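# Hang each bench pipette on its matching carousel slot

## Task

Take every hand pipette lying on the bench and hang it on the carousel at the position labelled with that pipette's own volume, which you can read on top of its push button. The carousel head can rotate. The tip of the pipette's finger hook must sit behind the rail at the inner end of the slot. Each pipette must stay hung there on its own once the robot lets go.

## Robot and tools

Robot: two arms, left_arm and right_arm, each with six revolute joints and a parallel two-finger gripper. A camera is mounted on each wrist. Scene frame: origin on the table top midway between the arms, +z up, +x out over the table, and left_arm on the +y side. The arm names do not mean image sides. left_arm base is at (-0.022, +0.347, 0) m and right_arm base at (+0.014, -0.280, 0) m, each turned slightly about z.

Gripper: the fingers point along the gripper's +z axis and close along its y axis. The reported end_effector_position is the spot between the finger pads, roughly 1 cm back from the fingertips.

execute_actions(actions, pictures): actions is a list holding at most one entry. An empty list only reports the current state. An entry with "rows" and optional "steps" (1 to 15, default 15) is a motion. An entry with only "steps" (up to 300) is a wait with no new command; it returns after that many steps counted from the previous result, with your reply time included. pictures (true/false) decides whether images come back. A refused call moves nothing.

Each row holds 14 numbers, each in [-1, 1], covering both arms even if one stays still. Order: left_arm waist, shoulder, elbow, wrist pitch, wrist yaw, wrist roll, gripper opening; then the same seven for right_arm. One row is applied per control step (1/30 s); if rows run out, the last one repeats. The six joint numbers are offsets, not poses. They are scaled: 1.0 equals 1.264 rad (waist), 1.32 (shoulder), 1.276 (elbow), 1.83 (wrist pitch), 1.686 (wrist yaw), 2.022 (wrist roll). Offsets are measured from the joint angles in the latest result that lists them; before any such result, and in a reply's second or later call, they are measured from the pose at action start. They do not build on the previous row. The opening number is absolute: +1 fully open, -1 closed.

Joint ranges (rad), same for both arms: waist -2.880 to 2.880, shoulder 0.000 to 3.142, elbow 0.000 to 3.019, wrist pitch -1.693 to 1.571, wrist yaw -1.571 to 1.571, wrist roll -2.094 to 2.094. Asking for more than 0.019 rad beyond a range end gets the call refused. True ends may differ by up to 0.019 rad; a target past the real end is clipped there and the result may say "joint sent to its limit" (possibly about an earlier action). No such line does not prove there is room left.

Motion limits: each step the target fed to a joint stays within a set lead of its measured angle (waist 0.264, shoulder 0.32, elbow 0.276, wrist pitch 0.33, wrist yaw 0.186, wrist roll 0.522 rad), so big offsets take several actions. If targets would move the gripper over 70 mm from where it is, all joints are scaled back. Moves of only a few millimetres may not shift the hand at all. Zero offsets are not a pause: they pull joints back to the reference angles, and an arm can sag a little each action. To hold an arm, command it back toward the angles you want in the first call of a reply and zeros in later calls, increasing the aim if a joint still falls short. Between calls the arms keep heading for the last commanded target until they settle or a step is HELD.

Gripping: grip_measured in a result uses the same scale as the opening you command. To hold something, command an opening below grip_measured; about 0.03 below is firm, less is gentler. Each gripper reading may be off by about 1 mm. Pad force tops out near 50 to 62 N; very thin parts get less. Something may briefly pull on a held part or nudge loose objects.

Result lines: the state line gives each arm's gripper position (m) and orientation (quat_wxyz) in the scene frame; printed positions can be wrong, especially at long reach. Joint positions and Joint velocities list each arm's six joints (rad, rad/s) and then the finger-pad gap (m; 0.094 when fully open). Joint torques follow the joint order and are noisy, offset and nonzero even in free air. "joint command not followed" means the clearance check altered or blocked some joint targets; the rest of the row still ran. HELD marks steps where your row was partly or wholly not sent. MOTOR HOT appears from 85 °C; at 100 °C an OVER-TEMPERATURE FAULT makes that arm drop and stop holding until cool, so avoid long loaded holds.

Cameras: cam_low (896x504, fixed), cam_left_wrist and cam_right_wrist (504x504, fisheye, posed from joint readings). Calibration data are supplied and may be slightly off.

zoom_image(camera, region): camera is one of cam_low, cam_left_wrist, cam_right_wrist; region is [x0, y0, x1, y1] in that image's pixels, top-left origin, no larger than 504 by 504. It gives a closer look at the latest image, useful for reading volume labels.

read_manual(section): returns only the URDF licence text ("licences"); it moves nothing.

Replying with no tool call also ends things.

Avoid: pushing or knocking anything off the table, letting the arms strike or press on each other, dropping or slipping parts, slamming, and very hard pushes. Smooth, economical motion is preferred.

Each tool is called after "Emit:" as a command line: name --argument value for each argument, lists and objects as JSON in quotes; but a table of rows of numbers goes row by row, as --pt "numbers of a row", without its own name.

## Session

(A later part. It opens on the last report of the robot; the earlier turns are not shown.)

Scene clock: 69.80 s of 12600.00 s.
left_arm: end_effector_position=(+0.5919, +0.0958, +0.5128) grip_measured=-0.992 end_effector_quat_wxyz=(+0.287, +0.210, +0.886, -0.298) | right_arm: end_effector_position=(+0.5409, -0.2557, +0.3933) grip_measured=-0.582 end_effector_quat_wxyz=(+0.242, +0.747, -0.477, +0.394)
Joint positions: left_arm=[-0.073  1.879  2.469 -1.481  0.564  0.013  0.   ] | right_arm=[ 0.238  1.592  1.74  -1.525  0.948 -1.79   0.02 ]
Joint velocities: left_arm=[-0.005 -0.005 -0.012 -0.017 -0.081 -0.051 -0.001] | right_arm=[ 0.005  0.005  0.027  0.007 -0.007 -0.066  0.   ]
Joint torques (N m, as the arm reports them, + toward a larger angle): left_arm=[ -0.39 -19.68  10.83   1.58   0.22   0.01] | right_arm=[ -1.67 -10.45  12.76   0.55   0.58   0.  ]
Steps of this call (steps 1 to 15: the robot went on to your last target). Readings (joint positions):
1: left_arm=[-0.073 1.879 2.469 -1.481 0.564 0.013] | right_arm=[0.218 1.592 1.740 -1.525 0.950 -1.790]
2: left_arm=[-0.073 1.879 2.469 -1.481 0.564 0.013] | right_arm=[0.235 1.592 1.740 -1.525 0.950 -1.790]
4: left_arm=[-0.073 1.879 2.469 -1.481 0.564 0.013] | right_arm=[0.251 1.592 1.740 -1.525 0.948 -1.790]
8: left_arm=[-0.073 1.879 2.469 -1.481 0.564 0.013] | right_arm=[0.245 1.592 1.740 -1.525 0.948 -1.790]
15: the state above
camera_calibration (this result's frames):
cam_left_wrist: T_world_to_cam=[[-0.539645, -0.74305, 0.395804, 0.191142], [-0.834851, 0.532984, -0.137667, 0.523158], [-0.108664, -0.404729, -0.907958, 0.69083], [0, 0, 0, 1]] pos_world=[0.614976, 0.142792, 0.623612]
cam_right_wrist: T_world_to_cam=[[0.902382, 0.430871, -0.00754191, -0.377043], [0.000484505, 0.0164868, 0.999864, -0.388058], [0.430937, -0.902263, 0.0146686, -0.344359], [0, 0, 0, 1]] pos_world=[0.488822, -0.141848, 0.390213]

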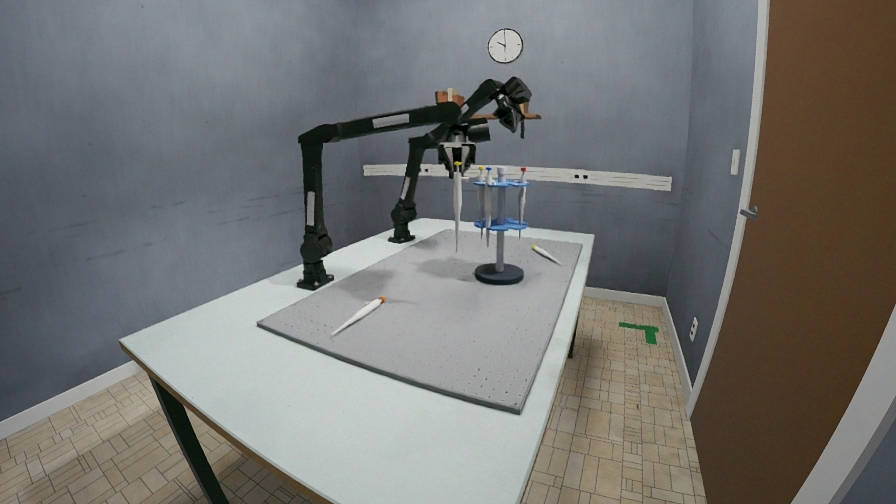

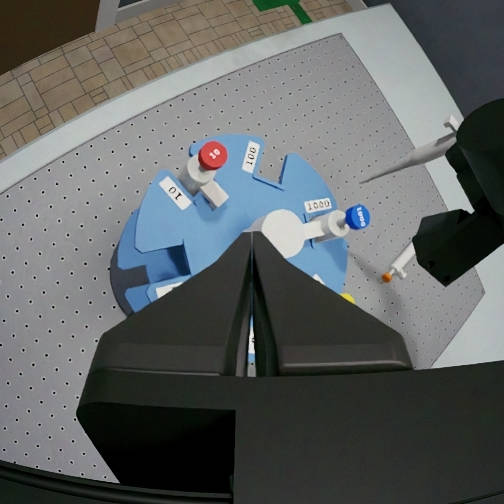

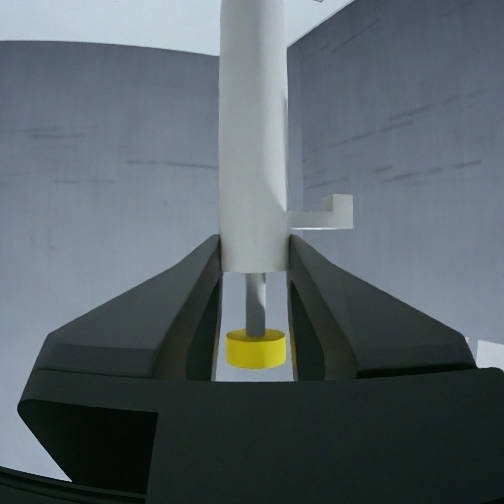

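Emit:
execute_actions --actions '[{"rows":[[0,-0.01,0.03,0,0,0,-1,-0.01,0,0.025,0,-0.02,0,-0.63],[0,-0.01,0.03,0,0,0,-1,-0.02,0,0.025,0,-0.045,0,-0.63],[0,-0.01,0.03,0,0,0,-1,-0.035,0,0.025,0,-0.075,0,-0.63],[0,-0.01,0.03,0,0,0,-1,-0.05,0,0.025,0,-0.105,0,-0.63],[0,-0.01,0.03,0,0,0,-1,-0.065,0,0.025,0,-0.135,0,-0.63],[0,-0.01,0.03,0,0,0,-1,-0.08,0,0.025,0,-0.165,0,-0.63],[0,-0.01,0.03,0,0,0,-1,-0.095,0,0.025,0,-0.195,0,-0.63],[0,-0.01,0.03,0,0,0,-1,-0.11,0,0.025,0,-0.225,0,-0.63],[0,-0.01,0.03,0,0,0,-1,-0.125,0,0.025,0,-0.255,0,-0.63],[0,-0.01,0.03,0,0,0,-1,-0.14,0,0.025,0,-0.285,0,-0.63],[0,-0.01,0.03,0,0,0,-1,-0.15,0,0.025,0,-0.315,0,-0.63],[0,-0.01,0.03,0,0,0,-1,-0.16,0,0.025,0,-0.345,0,-0.63],[0,-0.01,0.03,0,0,0,-1,-0.17,0,0.025,0,-0.375,0,-0.63],[0,-0.01,0.03,0,0,0,-1,-0.175,0,0.025,0,-0.4,0,-0.63],[0,-0.01,0.03,0,0,0,-1,-0.18,0,0.025,0,-0.42,0,-0.63]]}]' --pictures false

Emit:
execute_actions --actions '[{"steps":12}]'

Emit:
zoom_image --camera "cam_low" --region '[400, 130, 500, 220]'

Scene clock: 76.23 s of 12600.00 s.
left_arm: end_effector_position=(+0.5919, +0.0958, +0.5128) grip_measured=-0.992 end_effector_quat_wxyz=(+0.287, +0.210, +0.886, -0.298) | right_arm: end_effector_position=(+0.5372, -0.2759, +0.3294) grip_measured=-0.582 end_effector_quat_wxyz=(+0.039, +0.791, -0.589, +0.163)
Joint positions: left_arm=[-0.073  1.879  2.469 -1.481  0.564  0.013  0.   ] | right_arm=[ 0.022  1.592  1.74  -1.525  0.276 -1.79   0.02 ]
Joint velocities: left_arm=[ 0.015 -0.015 -0.017 -0.022 -0.037  0.095 -0.   ] | right_arm=[-0.474 -0.034 -0.007 -0.002 -0.974 -0.022  0.   ]
Joint torques (N m, as the arm reports them, + toward a larger angle): left_arm=[ -0.13 -19.82  10.82   1.6    0.26   0.01] | right_arm=[  0.96 -11.25  12.84   0.87   0.11  -0.01]
Steps of this call (steps 1 to 15: the robot went on to your last target; steps 16 to 90: nothing new was sent; then 2.93 s passed at rest; steps 91 to 105: all 15 steps of this action). Readings (joint positions):
91: left_arm=[-0.073 1.879 2.469 -1.481 0.564 0.013] | right_arm=[0.238 1.592 1.740 -1.525 0.934 -1.790]
92: left_arm=[-0.073 1.879 2.469 -1.481 0.564 0.013] | right_arm=[0.236 1.592 1.740 -1.525 0.903 -1.790]
94: left_arm=[-0.073 1.879 2.469 -1.481 0.564 0.013] | right_arm=[0.229 1.592 1.740 -1.525 0.811 -1.790]
98: left_arm=[-0.073 1.879 2.469 -1.481 0.564 0.013] | right_arm=[0.176 1.592 1.740 -1.525 0.609 -1.790]
105: the state above

Scene clock: 76.63 s of 12600.00 s.
left_arm: end_effector_position=(+0.5919, +0.0958, +0.5128) grip_measured=-0.992 end_effector_quat_wxyz=(+0.287, +0.210, +0.886, -0.298) | right_arm: end_effector_position=(+0.5370, -0.2823, +0.3279) grip_measured=-0.582 end_effector_quat_wxyz=(+0.028, +0.787, -0.598, +0.151)
Joint positions: left_arm=[-0.073  1.879  2.469 -1.481  0.564  0.013  0.   ] | right_arm=[-0.001  1.592  1.74  -1.525  0.242 -1.79   0.02 ]
Joint velocities: left_arm=[-0.015 -0.005  0.002 -0.027  0.037 -0.066 -0.   ] | right_arm=[-0.005 -0.024 -0.002  0.012  0.037  0.022 -0.001]
Joint torques (N m, as the arm reports them, + toward a larger angle): left_arm=[ -0.29 -19.77  10.84   1.55   0.26   0.  ] | right_arm=[ -0.07 -11.63  12.78   0.58   0.     0.  ]
Steps of this call (steps 1 to 12: the robot went on to your last target). Readings (joint positions):
1: left_arm=[-0.073 1.879 2.469 -1.481 0.564 0.013] | right_arm=[0.009 1.592 1.740 -1.525 0.256 -1.790]
2: left_arm=[-0.073 1.879 2.469 -1.481 0.564 0.013] | right_arm=[0.001 1.592 1.740 -1.525 0.250 -1.790]
4: left_arm=[-0.073 1.879 2.469 -1.481 0.564 0.013] | right_arm=[-0.002 1.592 1.740 -1.525 0.246 -1.790]
8: left_arm=[-0.073 1.879 2.469 -1.481 0.564 0.013] | right_arm=[-0.001 1.592 1.740 -1.525 0.242 -1.790]
12: the state above
camera_calibration (this result's frames):
cam_left_wrist: T_world_to_cam=[[-0.539645, -0.74305, 0.395804, 0.191142], [-0.834851, 0.532984, -0.137667, 0.523158], [-0.108664, -0.404729, -0.907958, 0.69083], [0, 0, 0, 1]] pos_world=[0.614976, 0.142792, 0.623612]
cam_right_wrist: T_world_to_cam=[[0.946008, 0.300294, 0.122031, -0.465397], [0.0957851, -0.618641, 0.779813, -0.480519], [0.309667, -0.726021, -0.614004, -0.0446542], [0, 0, 0, 1]] pos_world=[0.500124, -0.189933, 0.40409]

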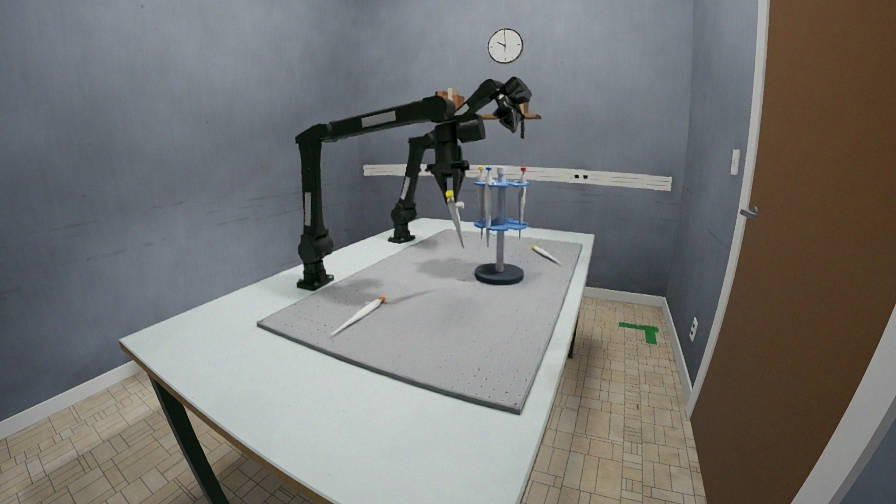

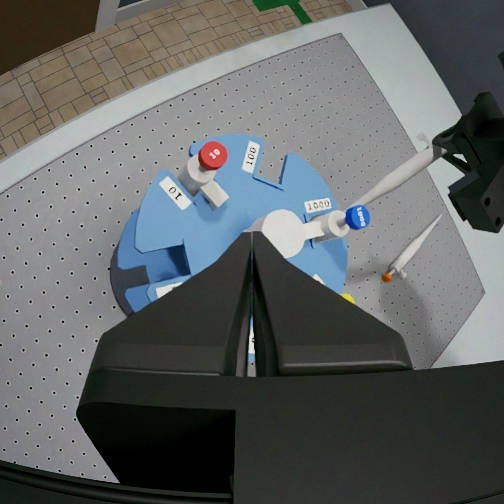

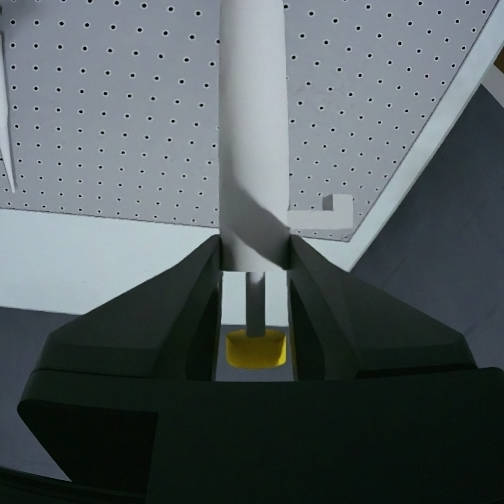

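Region (400, 130, 500, 220) of cam_low's 896x504 image, scaled by 5.040, with more detail than that image has; it fills the top 454 rows of this view, and the rest is white.

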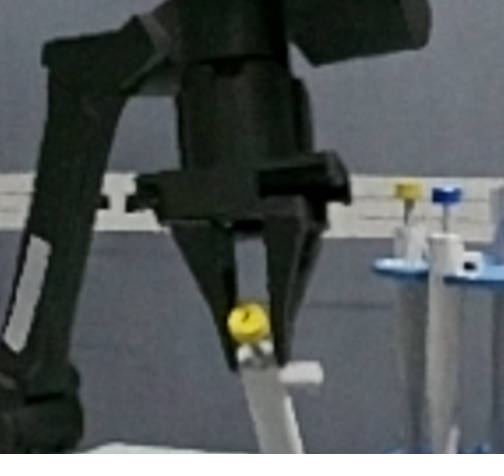

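Emit:
execute_actions --actions '[{"rows":[[0,-0.01,0.03,0,0,0,-1,0,0,0.025,0,-0.05,0.1,-0.63],[0,-0.01,0.03,0,0,0,-1,0,0,0.025,0,-0.1,0.2,-0.63],[0,-0.01,0.03,0,0,0,-1,0,0,0.025,0,-0.14,1,-0.63]]}]' --pictures false

Emit:
execute_actions --actions '[{"steps":20}]' --pictures false

Emit:
execute_actions --actions '[{"rows":[[0,-0.01,0.03,0,0,0,-1,0,0,0.025,0,0,0.6,-0.63]]}]' --pictures false

Emit:
execute_actions --actions '[{"steps":20}]'

Scene clock: 83.57 s of 12600.00 s.
left_arm: end_effector_position=(+0.5919, +0.0958, +0.5128) grip_measured=-0.992 end_effector_quat_wxyz=(+0.287, +0.210, +0.886, -0.298) | right_arm: end_effector_position=(+0.5350, -0.2423, +0.3230) grip_measured=-0.582 end_effector_quat_wxyz=(+0.094, -0.256, +0.962, -0.022)
Joint positions: left_arm=[-0.073  1.879  2.469 -1.481  0.564  0.013  0.   ] | right_arm=[-0.001  1.592  1.74  -1.525  0.008 -0.444  0.02 ]
Joint velocities: left_arm=[-0.015 -0.024 -0.007  0.017  0.022 -0.022  0.001] | right_arm=[ 0.005  0.015 -0.007 -0.002 -0.022  2.718 -0.001]
Joint torques (N m, as the arm reports them, + toward a larger angle): left_arm=[  0.   -19.72  10.83   1.59   0.26   0.  ] | right_arm=[ -1.15 -11.55  12.89   0.6   -0.1    0.07]
From where the robot then was, a joint's target lay farther than a number of 1.0 reaches, so one or more steps of this call were cut to that.
Steps of this call (steps 1 to 30: the robot went on to your last target; steps 31 to 90: nothing new was sent; then 3.43 s passed at rest; steps 91 to 105: all 15 steps of this action). Readings (joint positions):
91: left_arm=[-0.073 1.879 2.469 -1.481 0.564 0.013] | right_arm=[-0.002 1.592 1.740 -1.525 0.206 -1.763]
92: left_arm=[-0.073 1.879 2.469 -1.481 0.564 0.013] | right_arm=[-0.003 1.592 1.740 -1.525 0.140 -1.700]
94: left_arm=[-0.073 1.879 2.469 -1.481 0.564 0.013] | right_arm=[-0.002 1.592 1.740 -1.525 0.028 -1.512]
98: left_arm=[-0.073 1.879 2.469 -1.481 0.564 0.013] | right_arm=[-0.001 1.592 1.740 -1.525 0.010 -1.123]
105: the state above

Scene clock: 84.23 s of 12600.00 s.
left_arm: end_effector_position=(+0.5919, +0.0958, +0.5128) grip_measured=-0.992 end_effector_quat_wxyz=(+0.287, +0.210, +0.886, -0.298) | right_arm: end_effector_position=(+0.5350, -0.2423, +0.3230) grip_measured=-0.582 end_effector_quat_wxyz=(+0.096, +0.066, +0.993, +0.010)
Joint positions: left_arm=[-0.073  1.879  2.469 -1.481  0.564  0.013  0.   ] | right_arm=[-0.001  1.592  1.74  -1.525  0.008  0.208  0.02 ]
Joint velocities: left_arm=[-0.015 -0.015  0.027  0.012  0.037 -0.022 -0.001] | right_arm=[ 0.005 -0.005  0.007 -0.007  0.022  0.051 -0.   ]
Joint torques (N m, as the arm reports them, + toward a larger angle): left_arm=[ -0.24 -19.8   10.79   1.59   0.26  -0.01] | right_arm=[ -0.65 -11.56  12.89   0.74  -0.04   0.13]
Steps of this call (steps 1 to 20: the robot went on to your last target). Readings (joint positions):
1: left_arm=[-0.073 1.879 2.469 -1.481 0.564 0.013] | right_arm=[-0.001 1.592 1.740 -1.525 0.008 -0.347]
2: left_arm=[-0.073 1.879 2.469 -1.481 0.564 0.013] | right_arm=[-0.001 1.592 1.740 -1.525 0.008 -0.250]
4: left_arm=[-0.073 1.879 2.469 -1.481 0.564 0.013] | right_arm=[-0.001 1.592 1.740 -1.525 0.008 -0.083]
8: left_arm=[-0.073 1.879 2.469 -1.481 0.564 0.013] | right_arm=[-0.001 1.592 1.740 -1.525 0.008 0.094]
20: the state above

Scene clock: 84.73 s of 12600.00 s.
left_arm: end_effector_position=(+0.5919, +0.0958, +0.5128) grip_measured=-0.992 end_effector_quat_wxyz=(+0.287, +0.210, +0.886, -0.298) | right_arm: end_effector_position=(+0.5350, -0.2421, +0.3230) grip_measured=-0.581 end_effector_quat_wxyz=(+0.077, +0.578, +0.810, +0.059)
Joint positions: left_arm=[-0.073  1.879  2.469 -1.481  0.564  0.013  0.   ] | right_arm=[-0.001  1.592  1.74  -1.525  0.007  1.315  0.02 ]
Joint velocities: left_arm=[-0.005 -0.024  0.012 -0.007  0.007 -0.007 -0.001] | right_arm=[-0.005 -0.005 -0.012  0.012 -0.007  0.637  0.001]
Joint torques (N m, as the arm reports them, + toward a larger angle): left_arm=[ -0.07 -19.87  10.83   1.58   0.26  -0.01] | right_arm=[ -0.6  -11.43  12.68   0.62   0.12   0.15]
Steps of this call (steps 1 to 15: all 15 steps of this action). Readings (joint positions):
1: left_arm=[-0.073 1.879 2.469 -1.481 0.564 0.013] | right_arm=[-0.001 1.592 1.740 -1.525 0.007 0.284]
2: left_arm=[-0.073 1.879 2.469 -1.481 0.564 0.013] | right_arm=[-0.001 1.592 1.740 -1.525 0.007 0.383]
4: left_arm=[-0.073 1.879 2.469 -1.481 0.564 0.013] | right_arm=[-0.001 1.592 1.740 -1.525 0.007 0.577]
8: left_arm=[-0.073 1.879 2.469 -1.481 0.564 0.013] | right_arm=[-0.001 1.592 1.740 -1.525 0.007 0.966]
15: the state above

Scene clock: 85.40 s of 12600.00 s.
left_arm: end_effector_position=(+0.5919, +0.0958, +0.5128) grip_measured=-0.992 end_effector_quat_wxyz=(+0.287, +0.210, +0.886, -0.298) | right_arm: end_effector_position=(+0.5350, -0.2421, +0.3230) grip_measured=-0.581 end_effector_quat_wxyz=(+0.074, +0.614, +0.783, +0.063)
Joint positions: left_arm=[-0.073  1.879  2.469 -1.481  0.564  0.013  0.   ] | right_arm=[-0.001  1.592  1.74  -1.525  0.007  1.405  0.02 ]
Joint velocities: left_arm=[-0.024  0.005  0.017 -0.007  0.037  0.051  0.   ] | right_arm=[-0.005 -0.015  0.007 -0.002 -0.037  0.022  0.   ]
Joint torques (N m, as the arm reports them, + toward a larger angle): left_arm=[ -0.07 -19.71  10.82   1.54   0.25   0.  ] | right_arm=[ -0.5  -11.47  12.77   0.6    0.13   0.14]
Steps of this call (steps 1 to 20: the robot went on to your last target). Readings (joint positions):
1: left_arm=[-0.073 1.879 2.469 -1.481 0.564 0.013] | right_arm=[-0.001 1.592 1.740 -1.525 0.007 1.333]
2: left_arm=[-0.073 1.879 2.469 -1.481 0.564 0.013] | right_arm=[-0.001 1.592 1.740 -1.525 0.007 1.347]
4: left_arm=[-0.073 1.879 2.469 -1.481 0.564 0.013] | right_arm=[-0.001 1.592 1.740 -1.525 0.007 1.369]
8: left_arm=[-0.073 1.879 2.469 -1.481 0.564 0.013] | right_arm=[-0.001 1.592 1.740 -1.525 0.007 1.391]
20: the state above
camera_calibration (this result's frames):
cam_left_wrist: T_world_to_cam=[[-0.539645, -0.74305, 0.395804, 0.191142], [-0.834851, 0.532984, -0.137667, 0.523158], [-0.108664, -0.404729, -0.907958, 0.69083], [0, 0, 0, 1]] pos_world=[0.614976, 0.142792, 0.623612]
cam_right_wrist: T_world_to_cam=[[-0.945726, -0.25783, -0.197805, 0.505273], [-0.324597, 0.778507, 0.537182, 0.189891], [0.0154905, 0.572234, -0.819944, 0.520338], [0, 0, 0, 1]] pos_world=[0.531427, -0.315311, 0.424588]

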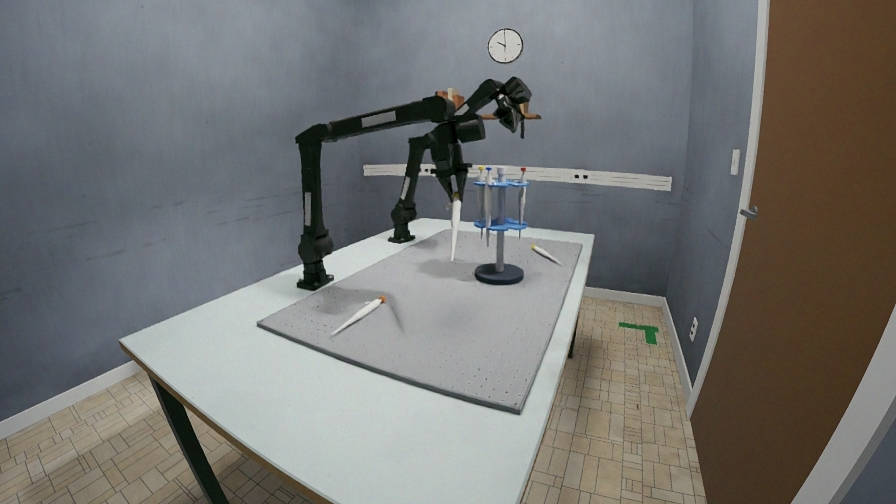

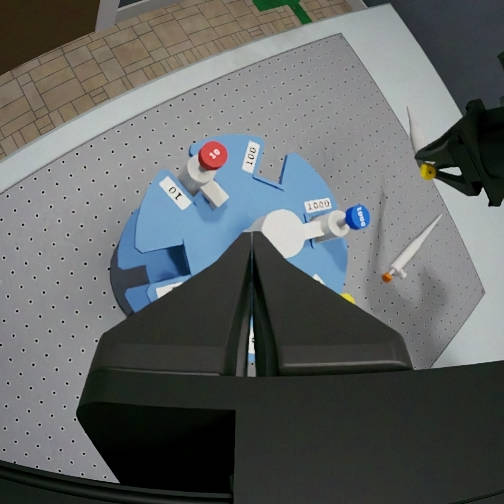

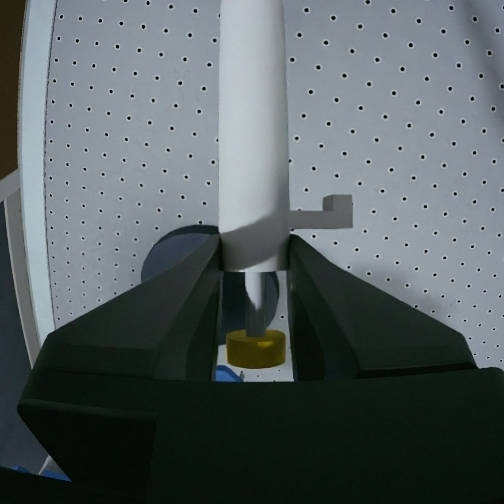

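Emit:
zoom_image --camera "cam_left_wrist" --region '[403, 147, 453, 197]'

Region (403, 147, 453, 197) of cam_left_wrist's 504x504 image, scaled by 10.080, with more detail than that image has.

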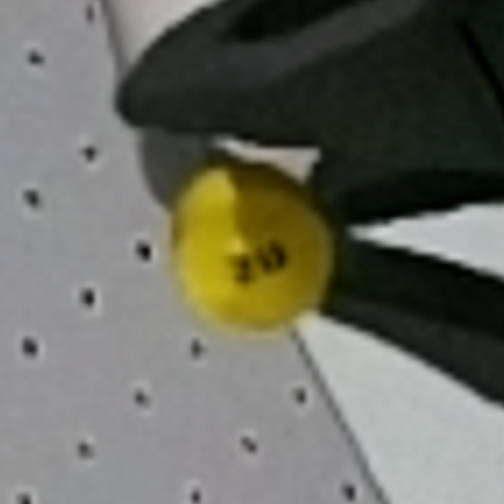

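Emit:
execute_actions --actions '[{"rows":[[-0.04,-0.05,-0.06,0.03,-0.1,0,-1,-0.02,0,0.025,0,0,-0.1,-0.63],[-0.08,-0.1,-0.13,0.06,-0.2,0,-1,-0.04,0,0.025,0,0,-0.2,-0.63],[-0.12,-0.15,-0.2,0.09,-0.335,0,-1,-0.06,0,0.025,0,0,-1,-0.63],[-0.16,-0.2,-0.28,0.12,-0.335,0,-1,-0.09,0,0.025,0,0,-1,-0.63],[-0.19,-0.24,-0.36,0.15,-0.335,0,-1,-0.12,0,0.025,0,0,-1,-0.63],[-0.215,-0.28,-0.44,0.18,-0.335,0,-1,-0.15,0,0.025,0,0,-1,-0.63],[-0.232,-0.28,-0.51,0.205,-0.335,0,-1,-0.18,0,0.025,0,0,-1,-0.63],[-0.232,-0.28,-0.51,0.205,-0.335,0,-1,-0.2,0,0.025,0,0,-1,-0.63],[-0.232,-0.28,-0.51,0.205,-0.335,0,-1,-0.22,0,0.025,0,0,-1,-0.63]]}]' --pictures false

Emit:
execute_actions --actions '[{"steps":20}]' --pictures false

Emit:
execute_actions --actions '[{"rows":[[0,-0.01,0.03,0,0,0,-1,0,0,0.025,0,0.02,-0.6,-0.63],[0,-0.01,0.03,0,0,0,-1,0,0,0.025,0,0.05,-0.6,-0.63],[0,-0.01,0.03,0,0,0,-1,0,0,0.025,0,0.085,-0.6,-0.63],[0,-0.01,0.03,0,0,0,-1,0,0,0.025,0,0.12,-0.6,-0.63],[0,-0.01,0.03,0,0,0,-1,0,0,0.025,0,0.16,-0.6,-0.63],[0,-0.01,0.03,0,0,0,-1,0,0,0.025,0,0.2,-0.6,-0.63],[0,-0.01,0.03,0,0,0,-1,0,0,0.025,0,0.24,-0.6,-0.63],[0,-0.01,0.03,0,0,0,-1,0,0,0.025,0,0.28,-0.6,-0.63],[0,-0.01,0.03,0,0,0,-1,0,0,0.025,0,0.32,-0.6,-0.63],[0,-0.01,0.03,0,0,0,-1,0,0,0.025,0,0.36,-0.6,-0.63],[0,-0.01,0.03,0,0,0,-1,0,0,0.025,0,0.4,-0.6,-0.63],[0,-0.01,0.03,0,0,0,-1,0,0,0.025,0,0.44,-0.6,-0.63],[0,-0.01,0.03,0,0,0,-1,0,0,0.025,0,0.48,-0.6,-0.63],[0,-0.01,0.03,0,0,0,-1,0,0,0.025,0,0.52,-0.6,-0.63],[0,-0.01,0.03,0,0,0,-1,0,0,0.025,0,0.56,-0.6,-0.63]]}]' --pictures false

Emit:
execute_actions --actions '[{"steps":20}]'

Scene clock: 108.23 s of 12600.00 s.
left_arm: end_effector_position=(+0.4840, +0.0141, +0.4302) grip_measured=-0.992 end_effector_quat_wxyz=(+0.334, +0.275, +0.896, -0.100) | right_arm: end_effector_position=(+0.5205, -0.4076, +0.3230) grip_measured=-0.581 end_effector_quat_wxyz=(+0.096, +0.186, +0.978, -0.011)
Joint positions: left_arm=[-0.404  1.538  1.816 -1.136  0.006  0.013  0.   ] | right_arm=[-0.319  1.592  1.74  -1.525  0.012  0.132  0.02 ]
Joint velocities: left_arm=[-0.181 -0.063 -0.002  0.168 -0.007  0.051 -0.   ] | right_arm=[-0.249 -0.005 -0.007 -0.007 -0.051 -2.733 -0.001]
Joint torques (N m, as the arm reports them, + toward a larger angle): left_arm=[  3.12 -16.75   9.05   2.43  -0.29  -0.04] | right_arm=[  3.5  -11.36  12.92   0.83  -0.12  -0.22]
From where the robot then was, a joint's target lay farther than a number of 1.0 reaches, so one or more steps of this call were cut to that.
Steps of this call (steps 1 to 15: the robot went on to your last target; steps 16 to 90: nothing new was sent; then 19.33 s passed at rest; steps 91 to 105: all 15 steps of this action). Readings (joint positions):
91: left_arm=[-0.078 1.873 2.456 -1.471 0.484 0.013] | right_arm=[-0.001 1.592 1.740 -1.525 0.007 1.378]
92: left_arm=[-0.086 1.852 2.411 -1.441 0.382 0.013] | right_arm=[-0.004 1.592 1.740 -1.525 0.007 1.315]
94: left_arm=[-0.114 1.792 2.286 -1.380 0.225 0.013] | right_arm=[-0.019 1.592 1.740 -1.525 0.005 1.126]
98: left_arm=[-0.217 1.671 2.047 -1.251 0.051 0.013] | right_arm=[-0.117 1.592 1.740 -1.525 0.003 0.787]
105: the state above

Scene clock: 108.90 s of 12600.00 s.
left_arm: end_effector_position=(+0.4946, +0.0300, +0.4363) grip_measured=-0.992 end_effector_quat_wxyz=(+0.346, +0.259, +0.897, -0.095) | right_arm: end_effector_position=(+0.5247, -0.3899, +0.3230) grip_measured=-0.582 end_effector_quat_wxyz=(+0.088, -0.190, +0.977, -0.042)
Joint positions: left_arm=[-0.374  1.531  1.816 -1.122  0.001  0.013  0.   ] | right_arm=[-0.285  1.592  1.74  -1.525  0.009 -0.592  0.02 ]
Joint velocities: left_arm=[-0.015 -0.005 -0.032  0.012  0.007 -0.066 -0.   ] | right_arm=[-0.005  0.005  0.007  0.007 -0.022 -0.051  0.   ]
Joint torques (N m, as the arm reports them, + toward a larger angle): left_arm=[  0.5  -16.43   9.12   2.4   -0.07  -0.05] | right_arm=[  0.07 -11.43  12.84   0.68  -0.06  -0.14]
Steps of this call (steps 1 to 20: the robot went on to your last target). Readings (joint positions):
1: left_arm=[-0.406 1.535 1.816 -1.130 0.006 0.013] | right_arm=[-0.323 1.592 1.740 -1.525 0.012 0.036]
2: left_arm=[-0.405 1.533 1.816 -1.126 0.004 0.013] | right_arm=[-0.322 1.592 1.740 -1.525 0.011 -0.061]
4: left_arm=[-0.394 1.531 1.816 -1.123 0.003 0.013] | right_arm=[-0.313 1.592 1.740 -1.525 0.011 -0.245]
8: left_arm=[-0.376 1.531 1.816 -1.122 0.001 0.013] | right_arm=[-0.290 1.592 1.740 -1.525 0.009 -0.457]
20: the state above

Scene clock: 109.40 s of 12600.00 s.
left_arm: end_effector_position=(+0.4946, +0.0300, +0.4363) grip_measured=-0.992 end_effector_quat_wxyz=(+0.346, +0.259, +0.897, -0.095) | right_arm: end_effector_position=(+0.4853, -0.5169, +0.3858) grip_measured=-0.581 end_effector_quat_wxyz=(-0.300, -0.578, +0.688, -0.320)
Joint positions: left_arm=[-0.374  1.531  1.816 -1.122  0.001  0.013  0.   ] | right_arm=[-0.285  1.592  1.74  -1.525  0.893 -1.699  0.02 ]
Joint velocities: left_arm=[-0.015 -0.015 -0.007 -0.007  0.066  0.037  0.   ] | right_arm=[-0.015  0.015 -0.012  0.002  1.692 -0.564 -0.   ]
Joint torques (N m, as the arm reports them, + toward a larger angle): left_arm=[ -0.21 -15.67  11.87   1.69   0.01  -0.04] | right_arm=[ -0.29 -10.7   12.85   0.36   0.3   -0.15]
Steps of this call (steps 1 to 15: all 15 steps of this action). Readings (joint positions):
1: left_arm=[-0.374 1.531 1.816 -1.122 0.001 0.013] | right_arm=[-0.285 1.592 1.740 -1.525 0.024 -0.669]
2: left_arm=[-0.374 1.531 1.816 -1.122 0.001 0.013] | right_arm=[-0.285 1.592 1.740 -1.525 0.057 -0.768]
4: left_arm=[-0.374 1.531 1.816 -1.122 0.001 0.013] | right_arm=[-0.285 1.592 1.740 -1.525 0.161 -0.963]
8: left_arm=[-0.374 1.531 1.816 -1.122 0.001 0.013] | right_arm=[-0.285 1.592 1.740 -1.525 0.422 -1.353]
15: the state above

Scene clock: 110.07 s of 12600.00 s.
left_arm: end_effector_position=(+0.4946, +0.0300, +0.4363) grip_measured=-0.992 end_effector_quat_wxyz=(+0.346, +0.259, +0.897, -0.095) | right_arm: end_effector_position=(+0.4826, -0.5223, +0.3934) grip_measured=-0.581 end_effector_quat_wxyz=(-0.335, -0.598, +0.654, -0.319)
Joint positions: left_arm=[-0.374  1.531  1.816 -1.122  0.001  0.013  0.   ] | right_arm=[-0.285  1.592  1.74  -1.525  0.949 -1.788  0.02 ]
Joint velocities: left_arm=[-0.005  0.005 -0.007 -0.002 -0.051  0.037 -0.   ] | right_arm=[-0.005  0.005  0.002 -0.017 -0.022 -0.022  0.   ]
Joint torques (N m, as the arm reports them, + toward a larger angle): left_arm=[ -0.06 -15.64  11.93   1.7   -0.01  -0.03] | right_arm=[ -0.59 -11.31  12.66   0.55   0.59  -0.13]
Steps of this call (steps 1 to 20: the robot went on to your last target). Readings (joint positions):
1: left_arm=[-0.374 1.531 1.816 -1.122 0.001 0.013] | right_arm=[-0.285 1.592 1.740 -1.525 0.930 -1.718]
2: left_arm=[-0.374 1.531 1.816 -1.122 0.001 0.013] | right_arm=[-0.285 1.592 1.740 -1.525 0.944 -1.732]
4: left_arm=[-0.374 1.531 1.816 -1.122 0.001 0.013] | right_arm=[-0.285 1.592 1.740 -1.525 0.947 -1.753]
8: left_arm=[-0.374 1.531 1.816 -1.122 0.001 0.013] | right_arm=[-0.285 1.592 1.740 -1.525 0.948 -1.775]
20: the state above
camera_calibration (this result's frames):
cam_left_wrist: T_world_to_cam=[[-0.52369, -0.851652, -0.0209406, 0.297263], [-0.844395, 0.522171, -0.119727, 0.463665], [0.112901, -0.0450179, -0.992586, 0.500756], [0, 0, 0, 1]] pos_world=[0.490654, 0.0335958, 0.558781]
cam_right_wrist: T_world_to_cam=[[0.996917, -0.0782356, -0.00602587, -0.521742], [0.00718253, 0.0145113, 0.999869, -0.387954], [-0.0781379, -0.996829, 0.0150285, -0.363563], [0, 0, 0, 1]] pos_world=[0.494512, -0.397599, 0.390223]

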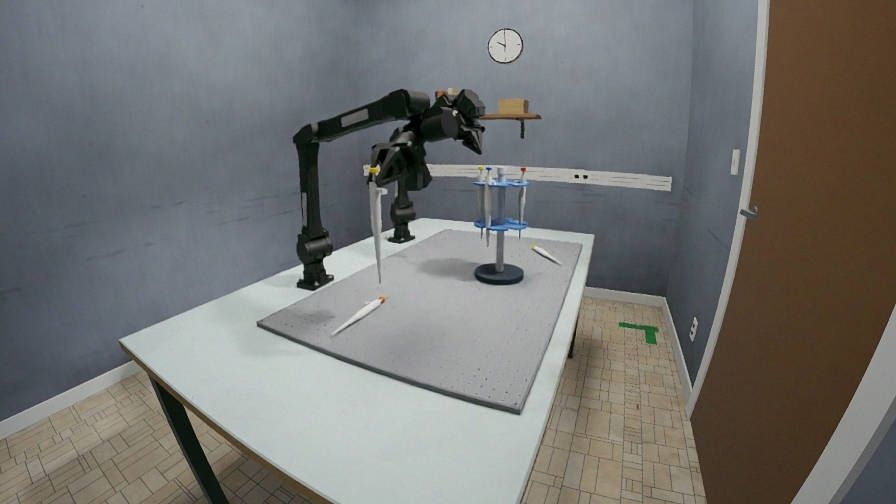

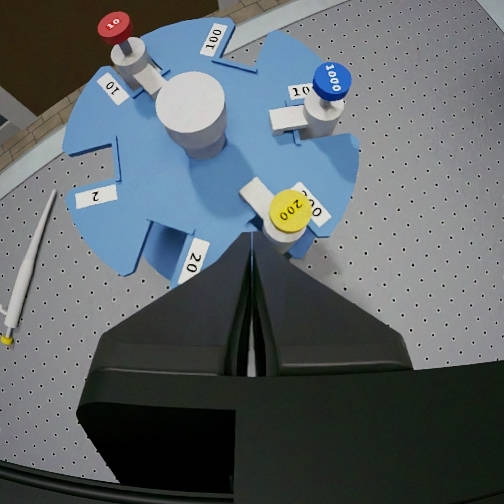

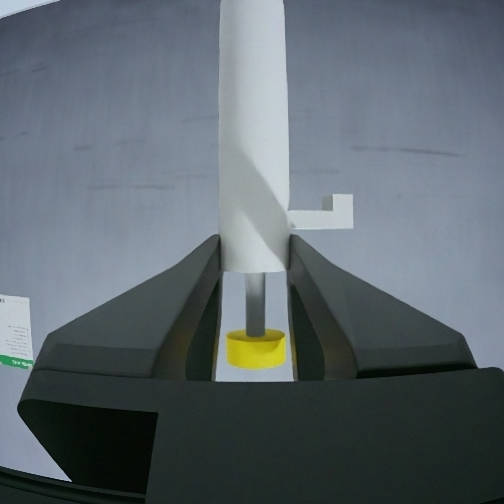

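Emit:
execute_actions --actions '[]'

Scene clock: 120.33 s of 12600.00 s.
left_arm: end_effector_position=(+0.4946, +0.0300, +0.4363) grip_measured=-0.992 end_effector_quat_wxyz=(+0.346, +0.259, +0.897, -0.095) | right_arm: end_effector_position=(+0.4826, -0.5223, +0.3934) grip_measured=-0.581 end_effector_quat_wxyz=(-0.336, -0.598, +0.654, -0.319)
Joint positions: left_arm=[-0.374  1.531  1.816 -1.122  0.001  0.013  0.   ] | right_arm=[-0.285  1.592  1.74  -1.525  0.949 -1.789  0.02 ]
Joint velocities: left_arm=[-0.005  0.005 -0.032 -0.022 -0.051 -0.066 -0.   ] | right_arm=[ 0.005  0.005 -0.012  0.002  0.066  0.022  0.001]
Joint torques (N m, as the arm reports them, + toward a larger angle): left_arm=[ -0.32 -15.49  11.87   1.71   0.    -0.03] | right_arm=[ -0.57 -11.39  12.74   0.55   0.6   -0.15]
Steps of this call (steps 1 to 15: the robot went on to your last target; steps 16 to 90: nothing new was sent; then 7.27 s passed at rest). Readings (joint positions):
1: left_arm=[-0.374 1.531 1.816 -1.122 0.001 0.013] | right_arm=[-0.285 1.592 1.740 -1.525 0.949 -1.788]
2: left_arm=[-0.374 1.531 1.816 -1.122 0.001 0.013] | right_arm=[-0.285 1.592 1.740 -1.525 0.949 -1.789]
4: left_arm=[-0.374 1.531 1.816 -1.122 0.001 0.013] | right_arm=[-0.285 1.592 1.740 -1.525 0.949 -1.789]
8: left_arm=[-0.374 1.531 1.816 -1.122 0.001 0.013] | right_arm=[-0.285 1.592 1.740 -1.525 0.949 -1.789]
90: the state above
All arms were judged still, so your last target was given up. Only a new action makes them travel on or press farther. Fingers that are still opening or closing keep moving.
camera_calibration (this result's frames):
cam_left_wrist: T_world_to_cam=[[-0.52369, -0.851652, -0.0209406, 0.297263], [-0.844395, 0.522171, -0.119727, 0.463665], [0.112901, -0.0450179, -0.992586, 0.500756], [0, 0, 0, 1]] pos_world=[0.490654, 0.0335958, 0.558781]
cam_right_wrist: T_world_to_cam=[[0.996947, -0.0778005, -0.0066518, -0.521283], [0.00780052, 0.0144705, 0.999865, -0.388272], [-0.0776937, -0.996864, 0.0150332, -0.363797], [0, 0, 0, 1]] pos_world=[0.494455, -0.397594, 0.390221]

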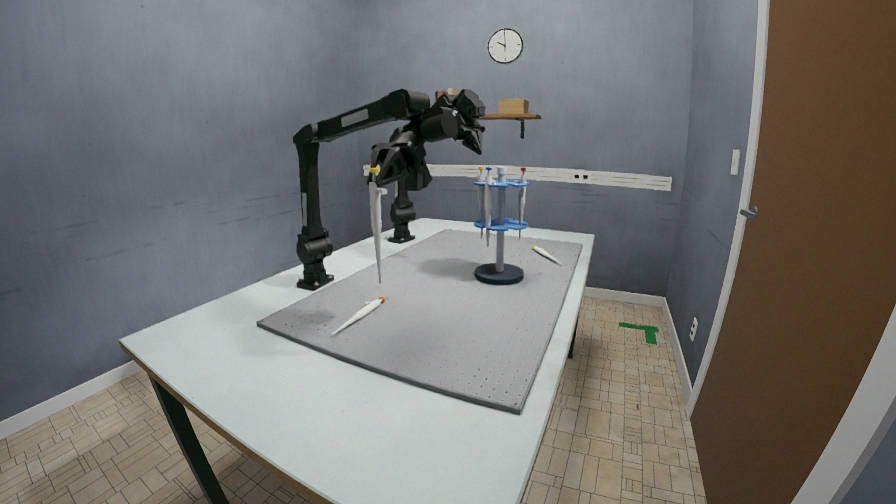

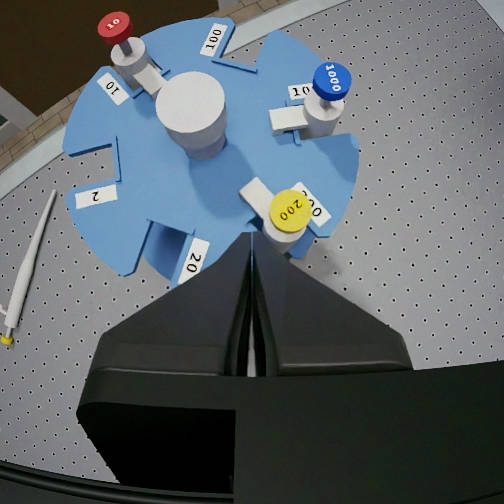

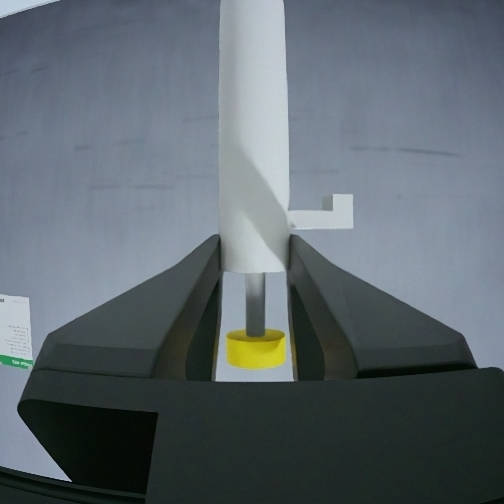

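Emit:
execute_actions --actions '[{"rows":[[0.0095,0.006,-0.11,0.074,0,0,-1,0,0,0.02,0,0,0,-0.63]]}]' --pictures false

Emit:
execute_actions --actions '[{"rows":[[-0.01,0.012,0.02,-0.001,0,0,-1,0,0,0,0,0,0,-0.63],[-0.02,0.024,0.035,-0.003,0,0,-1,0,0,0,0,0,0,-0.63],[-0.032,0.036,0.055,-0.004,0,0,-1,0,0,0,0,0,0,-0.63],[-0.038,0.052,0.075,-0.007,0,0,-1,0,0,0,0,0,0,-0.63],[-0.044,0.069,0.096,-0.009,0,0,-1,0,0,0,0,0,0,-0.63],[-0.05,0.086,0.117,-0.012,0,0,-1,0,0,0,0,0,0,-0.63],[-0.052,0.105,0.142,-0.016,0,0,-1,0,0,0,0,0,0,-0.63],[-0.054,0.123,0.167,-0.02,0,0,-1,0,0,0,0,0,0,-0.63],[-0.055,0.142,0.192,-0.024,0,0,-1,0,0,0,0,0,0,-0.63],[-0.054,0.16,0.217,-0.029,0,0,-1,0,0,0,0,0,0,-0.63],[-0.053,0.178,0.242,-0.033,0,0,-1,0,0,0,0,0,0,-0.63],[-0.051,0.194,0.267,-0.038,0,0,-1,0,0,0,0,0,0,-0.63],[-0.048,0.21,0.29,-0.043,0,0,-1,0,0,0,0,0,0,-0.63],[-0.045,0.226,0.313,-0.048,0,0,-1,0,0,0,0,0,0,-0.63],[-0.042,0.241,0.335,-0.052,0,0,-1,0,0,0,0,0,0,-0.63]]}]'

Emit:
execute_actions --actions '[{"steps":15}]'

Scene clock: 126.83 s of 12600.00 s.
left_arm: end_effector_position=(+0.5029, +0.0250, +0.3671) grip_measured=-0.992 end_effector_quat_wxyz=(+0.326, +0.261, +0.904, -0.090) | right_arm: end_effector_position=(+0.4826, -0.5222, +0.3933) grip_measured=-0.581 end_effector_quat_wxyz=(-0.335, -0.598, +0.654, -0.319)
Joint positions: left_arm=[-0.374  1.545  1.666 -1.003  0.001  0.013  0.   ] | right_arm=[-0.285  1.592  1.74  -1.525  0.948 -1.789  0.02 ]
Joint velocities: left_arm=[-0.015 -0.015 -0.012 -0.012 -0.007 -0.022 -0.001] | right_arm=[-0.005  0.005 -0.012 -0.002  0.022  0.051  0.001]
Joint torques (N m, as the arm reports them, + toward a larger angle): left_arm=[  0.87 -15.22   9.9    2.31   0.    -0.04] | right_arm=[ -0.61 -11.4   12.17   0.54   0.44   0.  ]
Steps of this call (steps 1 to 90: nothing new was sent; then 3.00 s passed at rest; steps 91 to 105: all 15 steps of this action). Readings (joint positions):
91: left_arm=[-0.374 1.529 1.795 -1.094 0.001 0.013] | right_arm=[-0.285 1.592 1.740 -1.525 0.948 -1.789]
92: left_arm=[-0.374 1.517 1.760 -1.050 0.001 0.013] | right_arm=[-0.285 1.592 1.740 -1.525 0.948 -1.789]
94: left_arm=[-0.374 1.514 1.706 -1.018 0.001 0.013] | right_arm=[-0.285 1.592 1.740 -1.525 0.948 -1.789]
98: left_arm=[-0.374 1.538 1.668 -1.012 0.001 0.013] | right_arm=[-0.285 1.592 1.740 -1.525 0.948 -1.789]
105: the state above

Scene clock: 127.33 s of 12600.00 s.
left_arm: end_effector_position=(+0.5586, -0.0564, +0.3620) grip_measured=-0.992 end_effector_quat_wxyz=(+0.320, +0.287, +0.898, -0.097) | right_arm: end_effector_position=(+0.4819, -0.5220, +0.3904) grip_measured=-0.581 end_effector_quat_wxyz=(-0.337, -0.600, +0.653, -0.316)
Joint positions: left_arm=[-0.431  1.807  1.991 -1.074 -0.001  0.013  0.   ] | right_arm=[-0.285  1.592  1.733 -1.525  0.948 -1.789  0.02 ]
Joint velocities: left_arm=[ 0.015  0.689  0.808 -0.261 -0.022  0.037 -0.001] | right_arm=[-0.005 -0.015  0.007  0.002 -0.022 -0.007 -0.001]
Joint torques (N m, as the arm reports them, + toward a larger angle): left_arm=[  0.32 -17.71  13.32   1.48   0.07  -0.03] | right_arm=[ -0.58 -10.92  10.56   0.54   0.46  -0.01]
Steps of this call (steps 1 to 15: all 15 steps of this action). Readings (joint positions):
1: left_arm=[-0.374 1.546 1.666 -1.003 0.001 0.013] | right_arm=[-0.285 1.592 1.740 -1.525 0.948 -1.789]
2: left_arm=[-0.374 1.547 1.666 -1.003 0.001 0.013] | right_arm=[-0.285 1.592 1.738 -1.525 0.948 -1.789]
4: left_arm=[-0.379 1.554 1.675 -1.007 0.001 0.013] | right_arm=[-0.285 1.592 1.736 -1.525 0.948 -1.789]
8: left_arm=[-0.405 1.624 1.771 -1.029 -0.002 0.013] | right_arm=[-0.285 1.592 1.733 -1.525 0.948 -1.789]
15: the state above
camera_calibration (this result's frames):
cam_left_wrist: T_world_to_cam=[[-0.571738, -0.820134, -0.022272, 0.284688], [-0.817566, 0.571796, -0.0680762, 0.523038], [0.0685667, -0.0207129, -0.997431, 0.443785], [0, 0, 0, 1]] pos_world=[0.559956, -0.0563963, 0.484592]
cam_right_wrist: T_world_to_cam=[[0.996892, -0.0776349, -0.0133629, -0.517811], [0.0143617, 0.0123223, 0.999821, -0.389611], [-0.0774563, -0.996906, 0.013399, -0.363075], [0, 0, 0, 1]] pos_world=[0.493675, -0.397351, 0.387486]

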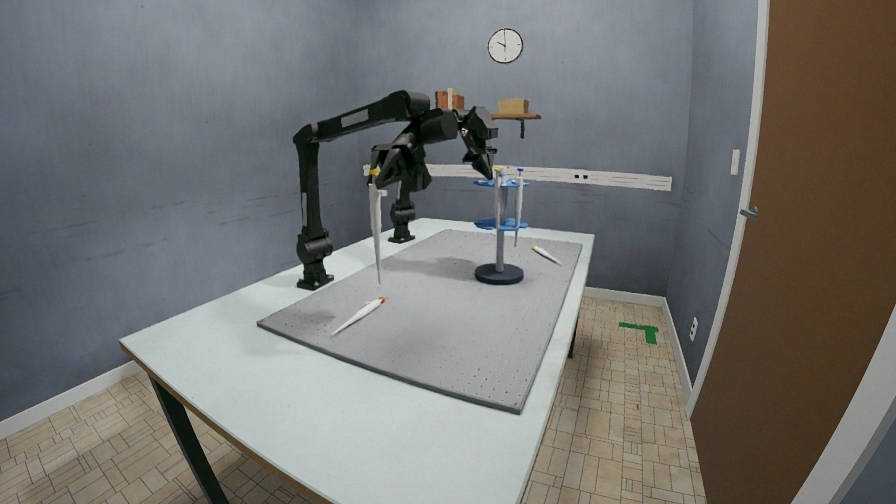

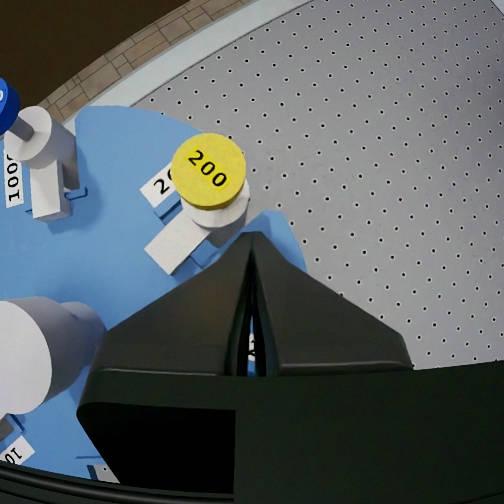

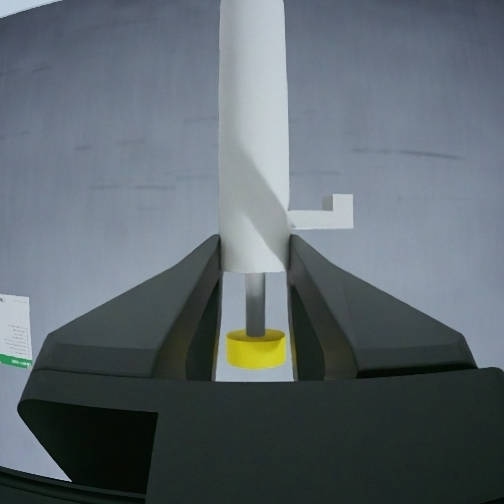

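Scene clock: 127.83 s of 12600.00 s.
left_arm: end_effector_position=(+0.5705, -0.0648, +0.3521) grip_measured=-0.992 end_effector_quat_wxyz=(+0.314, +0.288, +0.900, -0.096) | right_arm: end_effector_position=(+0.4819, -0.5220, +0.3904) grip_measured=-0.581 end_effector_quat_wxyz=(-0.337, -0.600, +0.653, -0.316)
Joint positions: left_arm=[-0.431  1.856  2.041 -1.088 -0.     0.013  0.   ] | right_arm=[-0.285  1.592  1.733 -1.525  0.948 -1.789  0.02 ]
Joint velocities: left_arm=[ 0.005 -0.005 -0.022 -0.002  0.022 -0.066 -0.001] | right_arm=[-0.015  0.005 -0.022  0.002 -0.051  0.051 -0.   ]
Joint torques (N m, as the arm reports them, + toward a larger angle): left_arm=[  0.21 -19.2   13.11   1.22   0.05  -0.04] | right_arm=[ -0.58 -11.78  10.48   0.53   0.45  -0.01]
Steps of this call (steps 1 to 15: the robot went on to your last target). Readings (joint positions):
1: left_arm=[-0.431 1.827 2.014 -1.079 -0.001 0.013] | right_arm=[-0.285 1.592 1.733 -1.525 0.948 -1.789]
2: left_arm=[-0.431 1.842 2.026 -1.082 -0.001 0.013] | right_arm=[-0.285 1.592 1.733 -1.525 0.948 -1.789]
4: left_arm=[-0.431 1.856 2.040 -1.079 -0.002 0.013] | right_arm=[-0.285 1.592 1.733 -1.525 0.948 -1.789]
8: left_arm=[-0.431 1.856 2.041 -1.087 -0.000 0.013] | right_arm=[-0.285 1.592 1.733 -1.525 0.948 -1.789]
15: the state above
camera_calibration (this result's frames):
cam_left_wrist: T_world_to_cam=[[-0.572179, -0.819835, -0.021941, 0.284589], [-0.818114, 0.572443, -0.0547511, 0.532543], [0.0574469, -0.0133772, -0.998259, 0.439993], [0, 0, 0, 1]] pos_world=[0.573241, -0.0656494, 0.474629]
cam_right_wrist: T_world_to_cam=[[0.996892, -0.0776349, -0.0133629, -0.517811], [0.0143617, 0.0123223, 0.999821, -0.389611], [-0.0774563, -0.996906, 0.013399, -0.363075], [0, 0, 0, 1]] pos_world=[0.493675, -0.397351, 0.387486]

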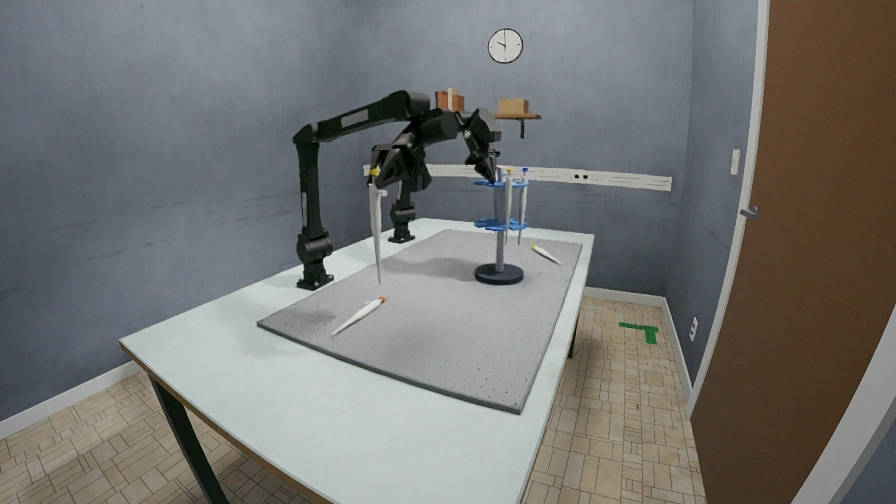

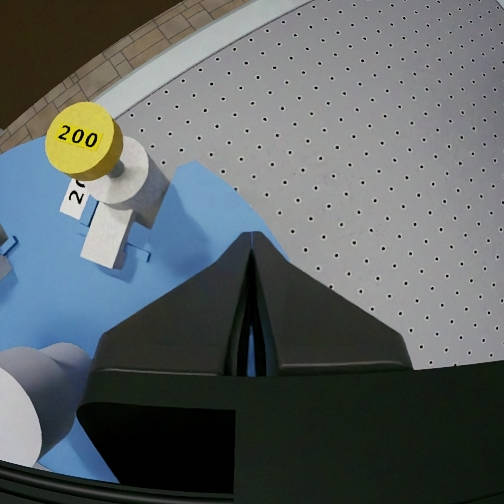

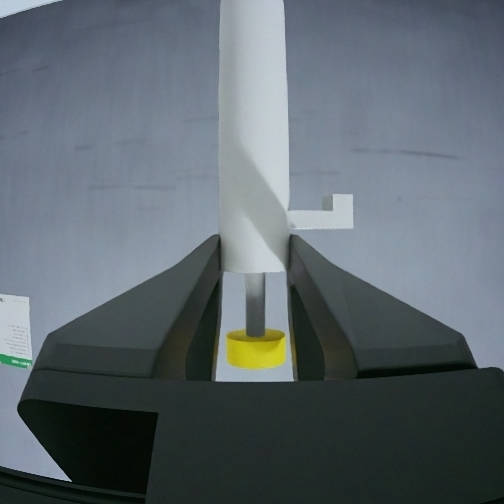

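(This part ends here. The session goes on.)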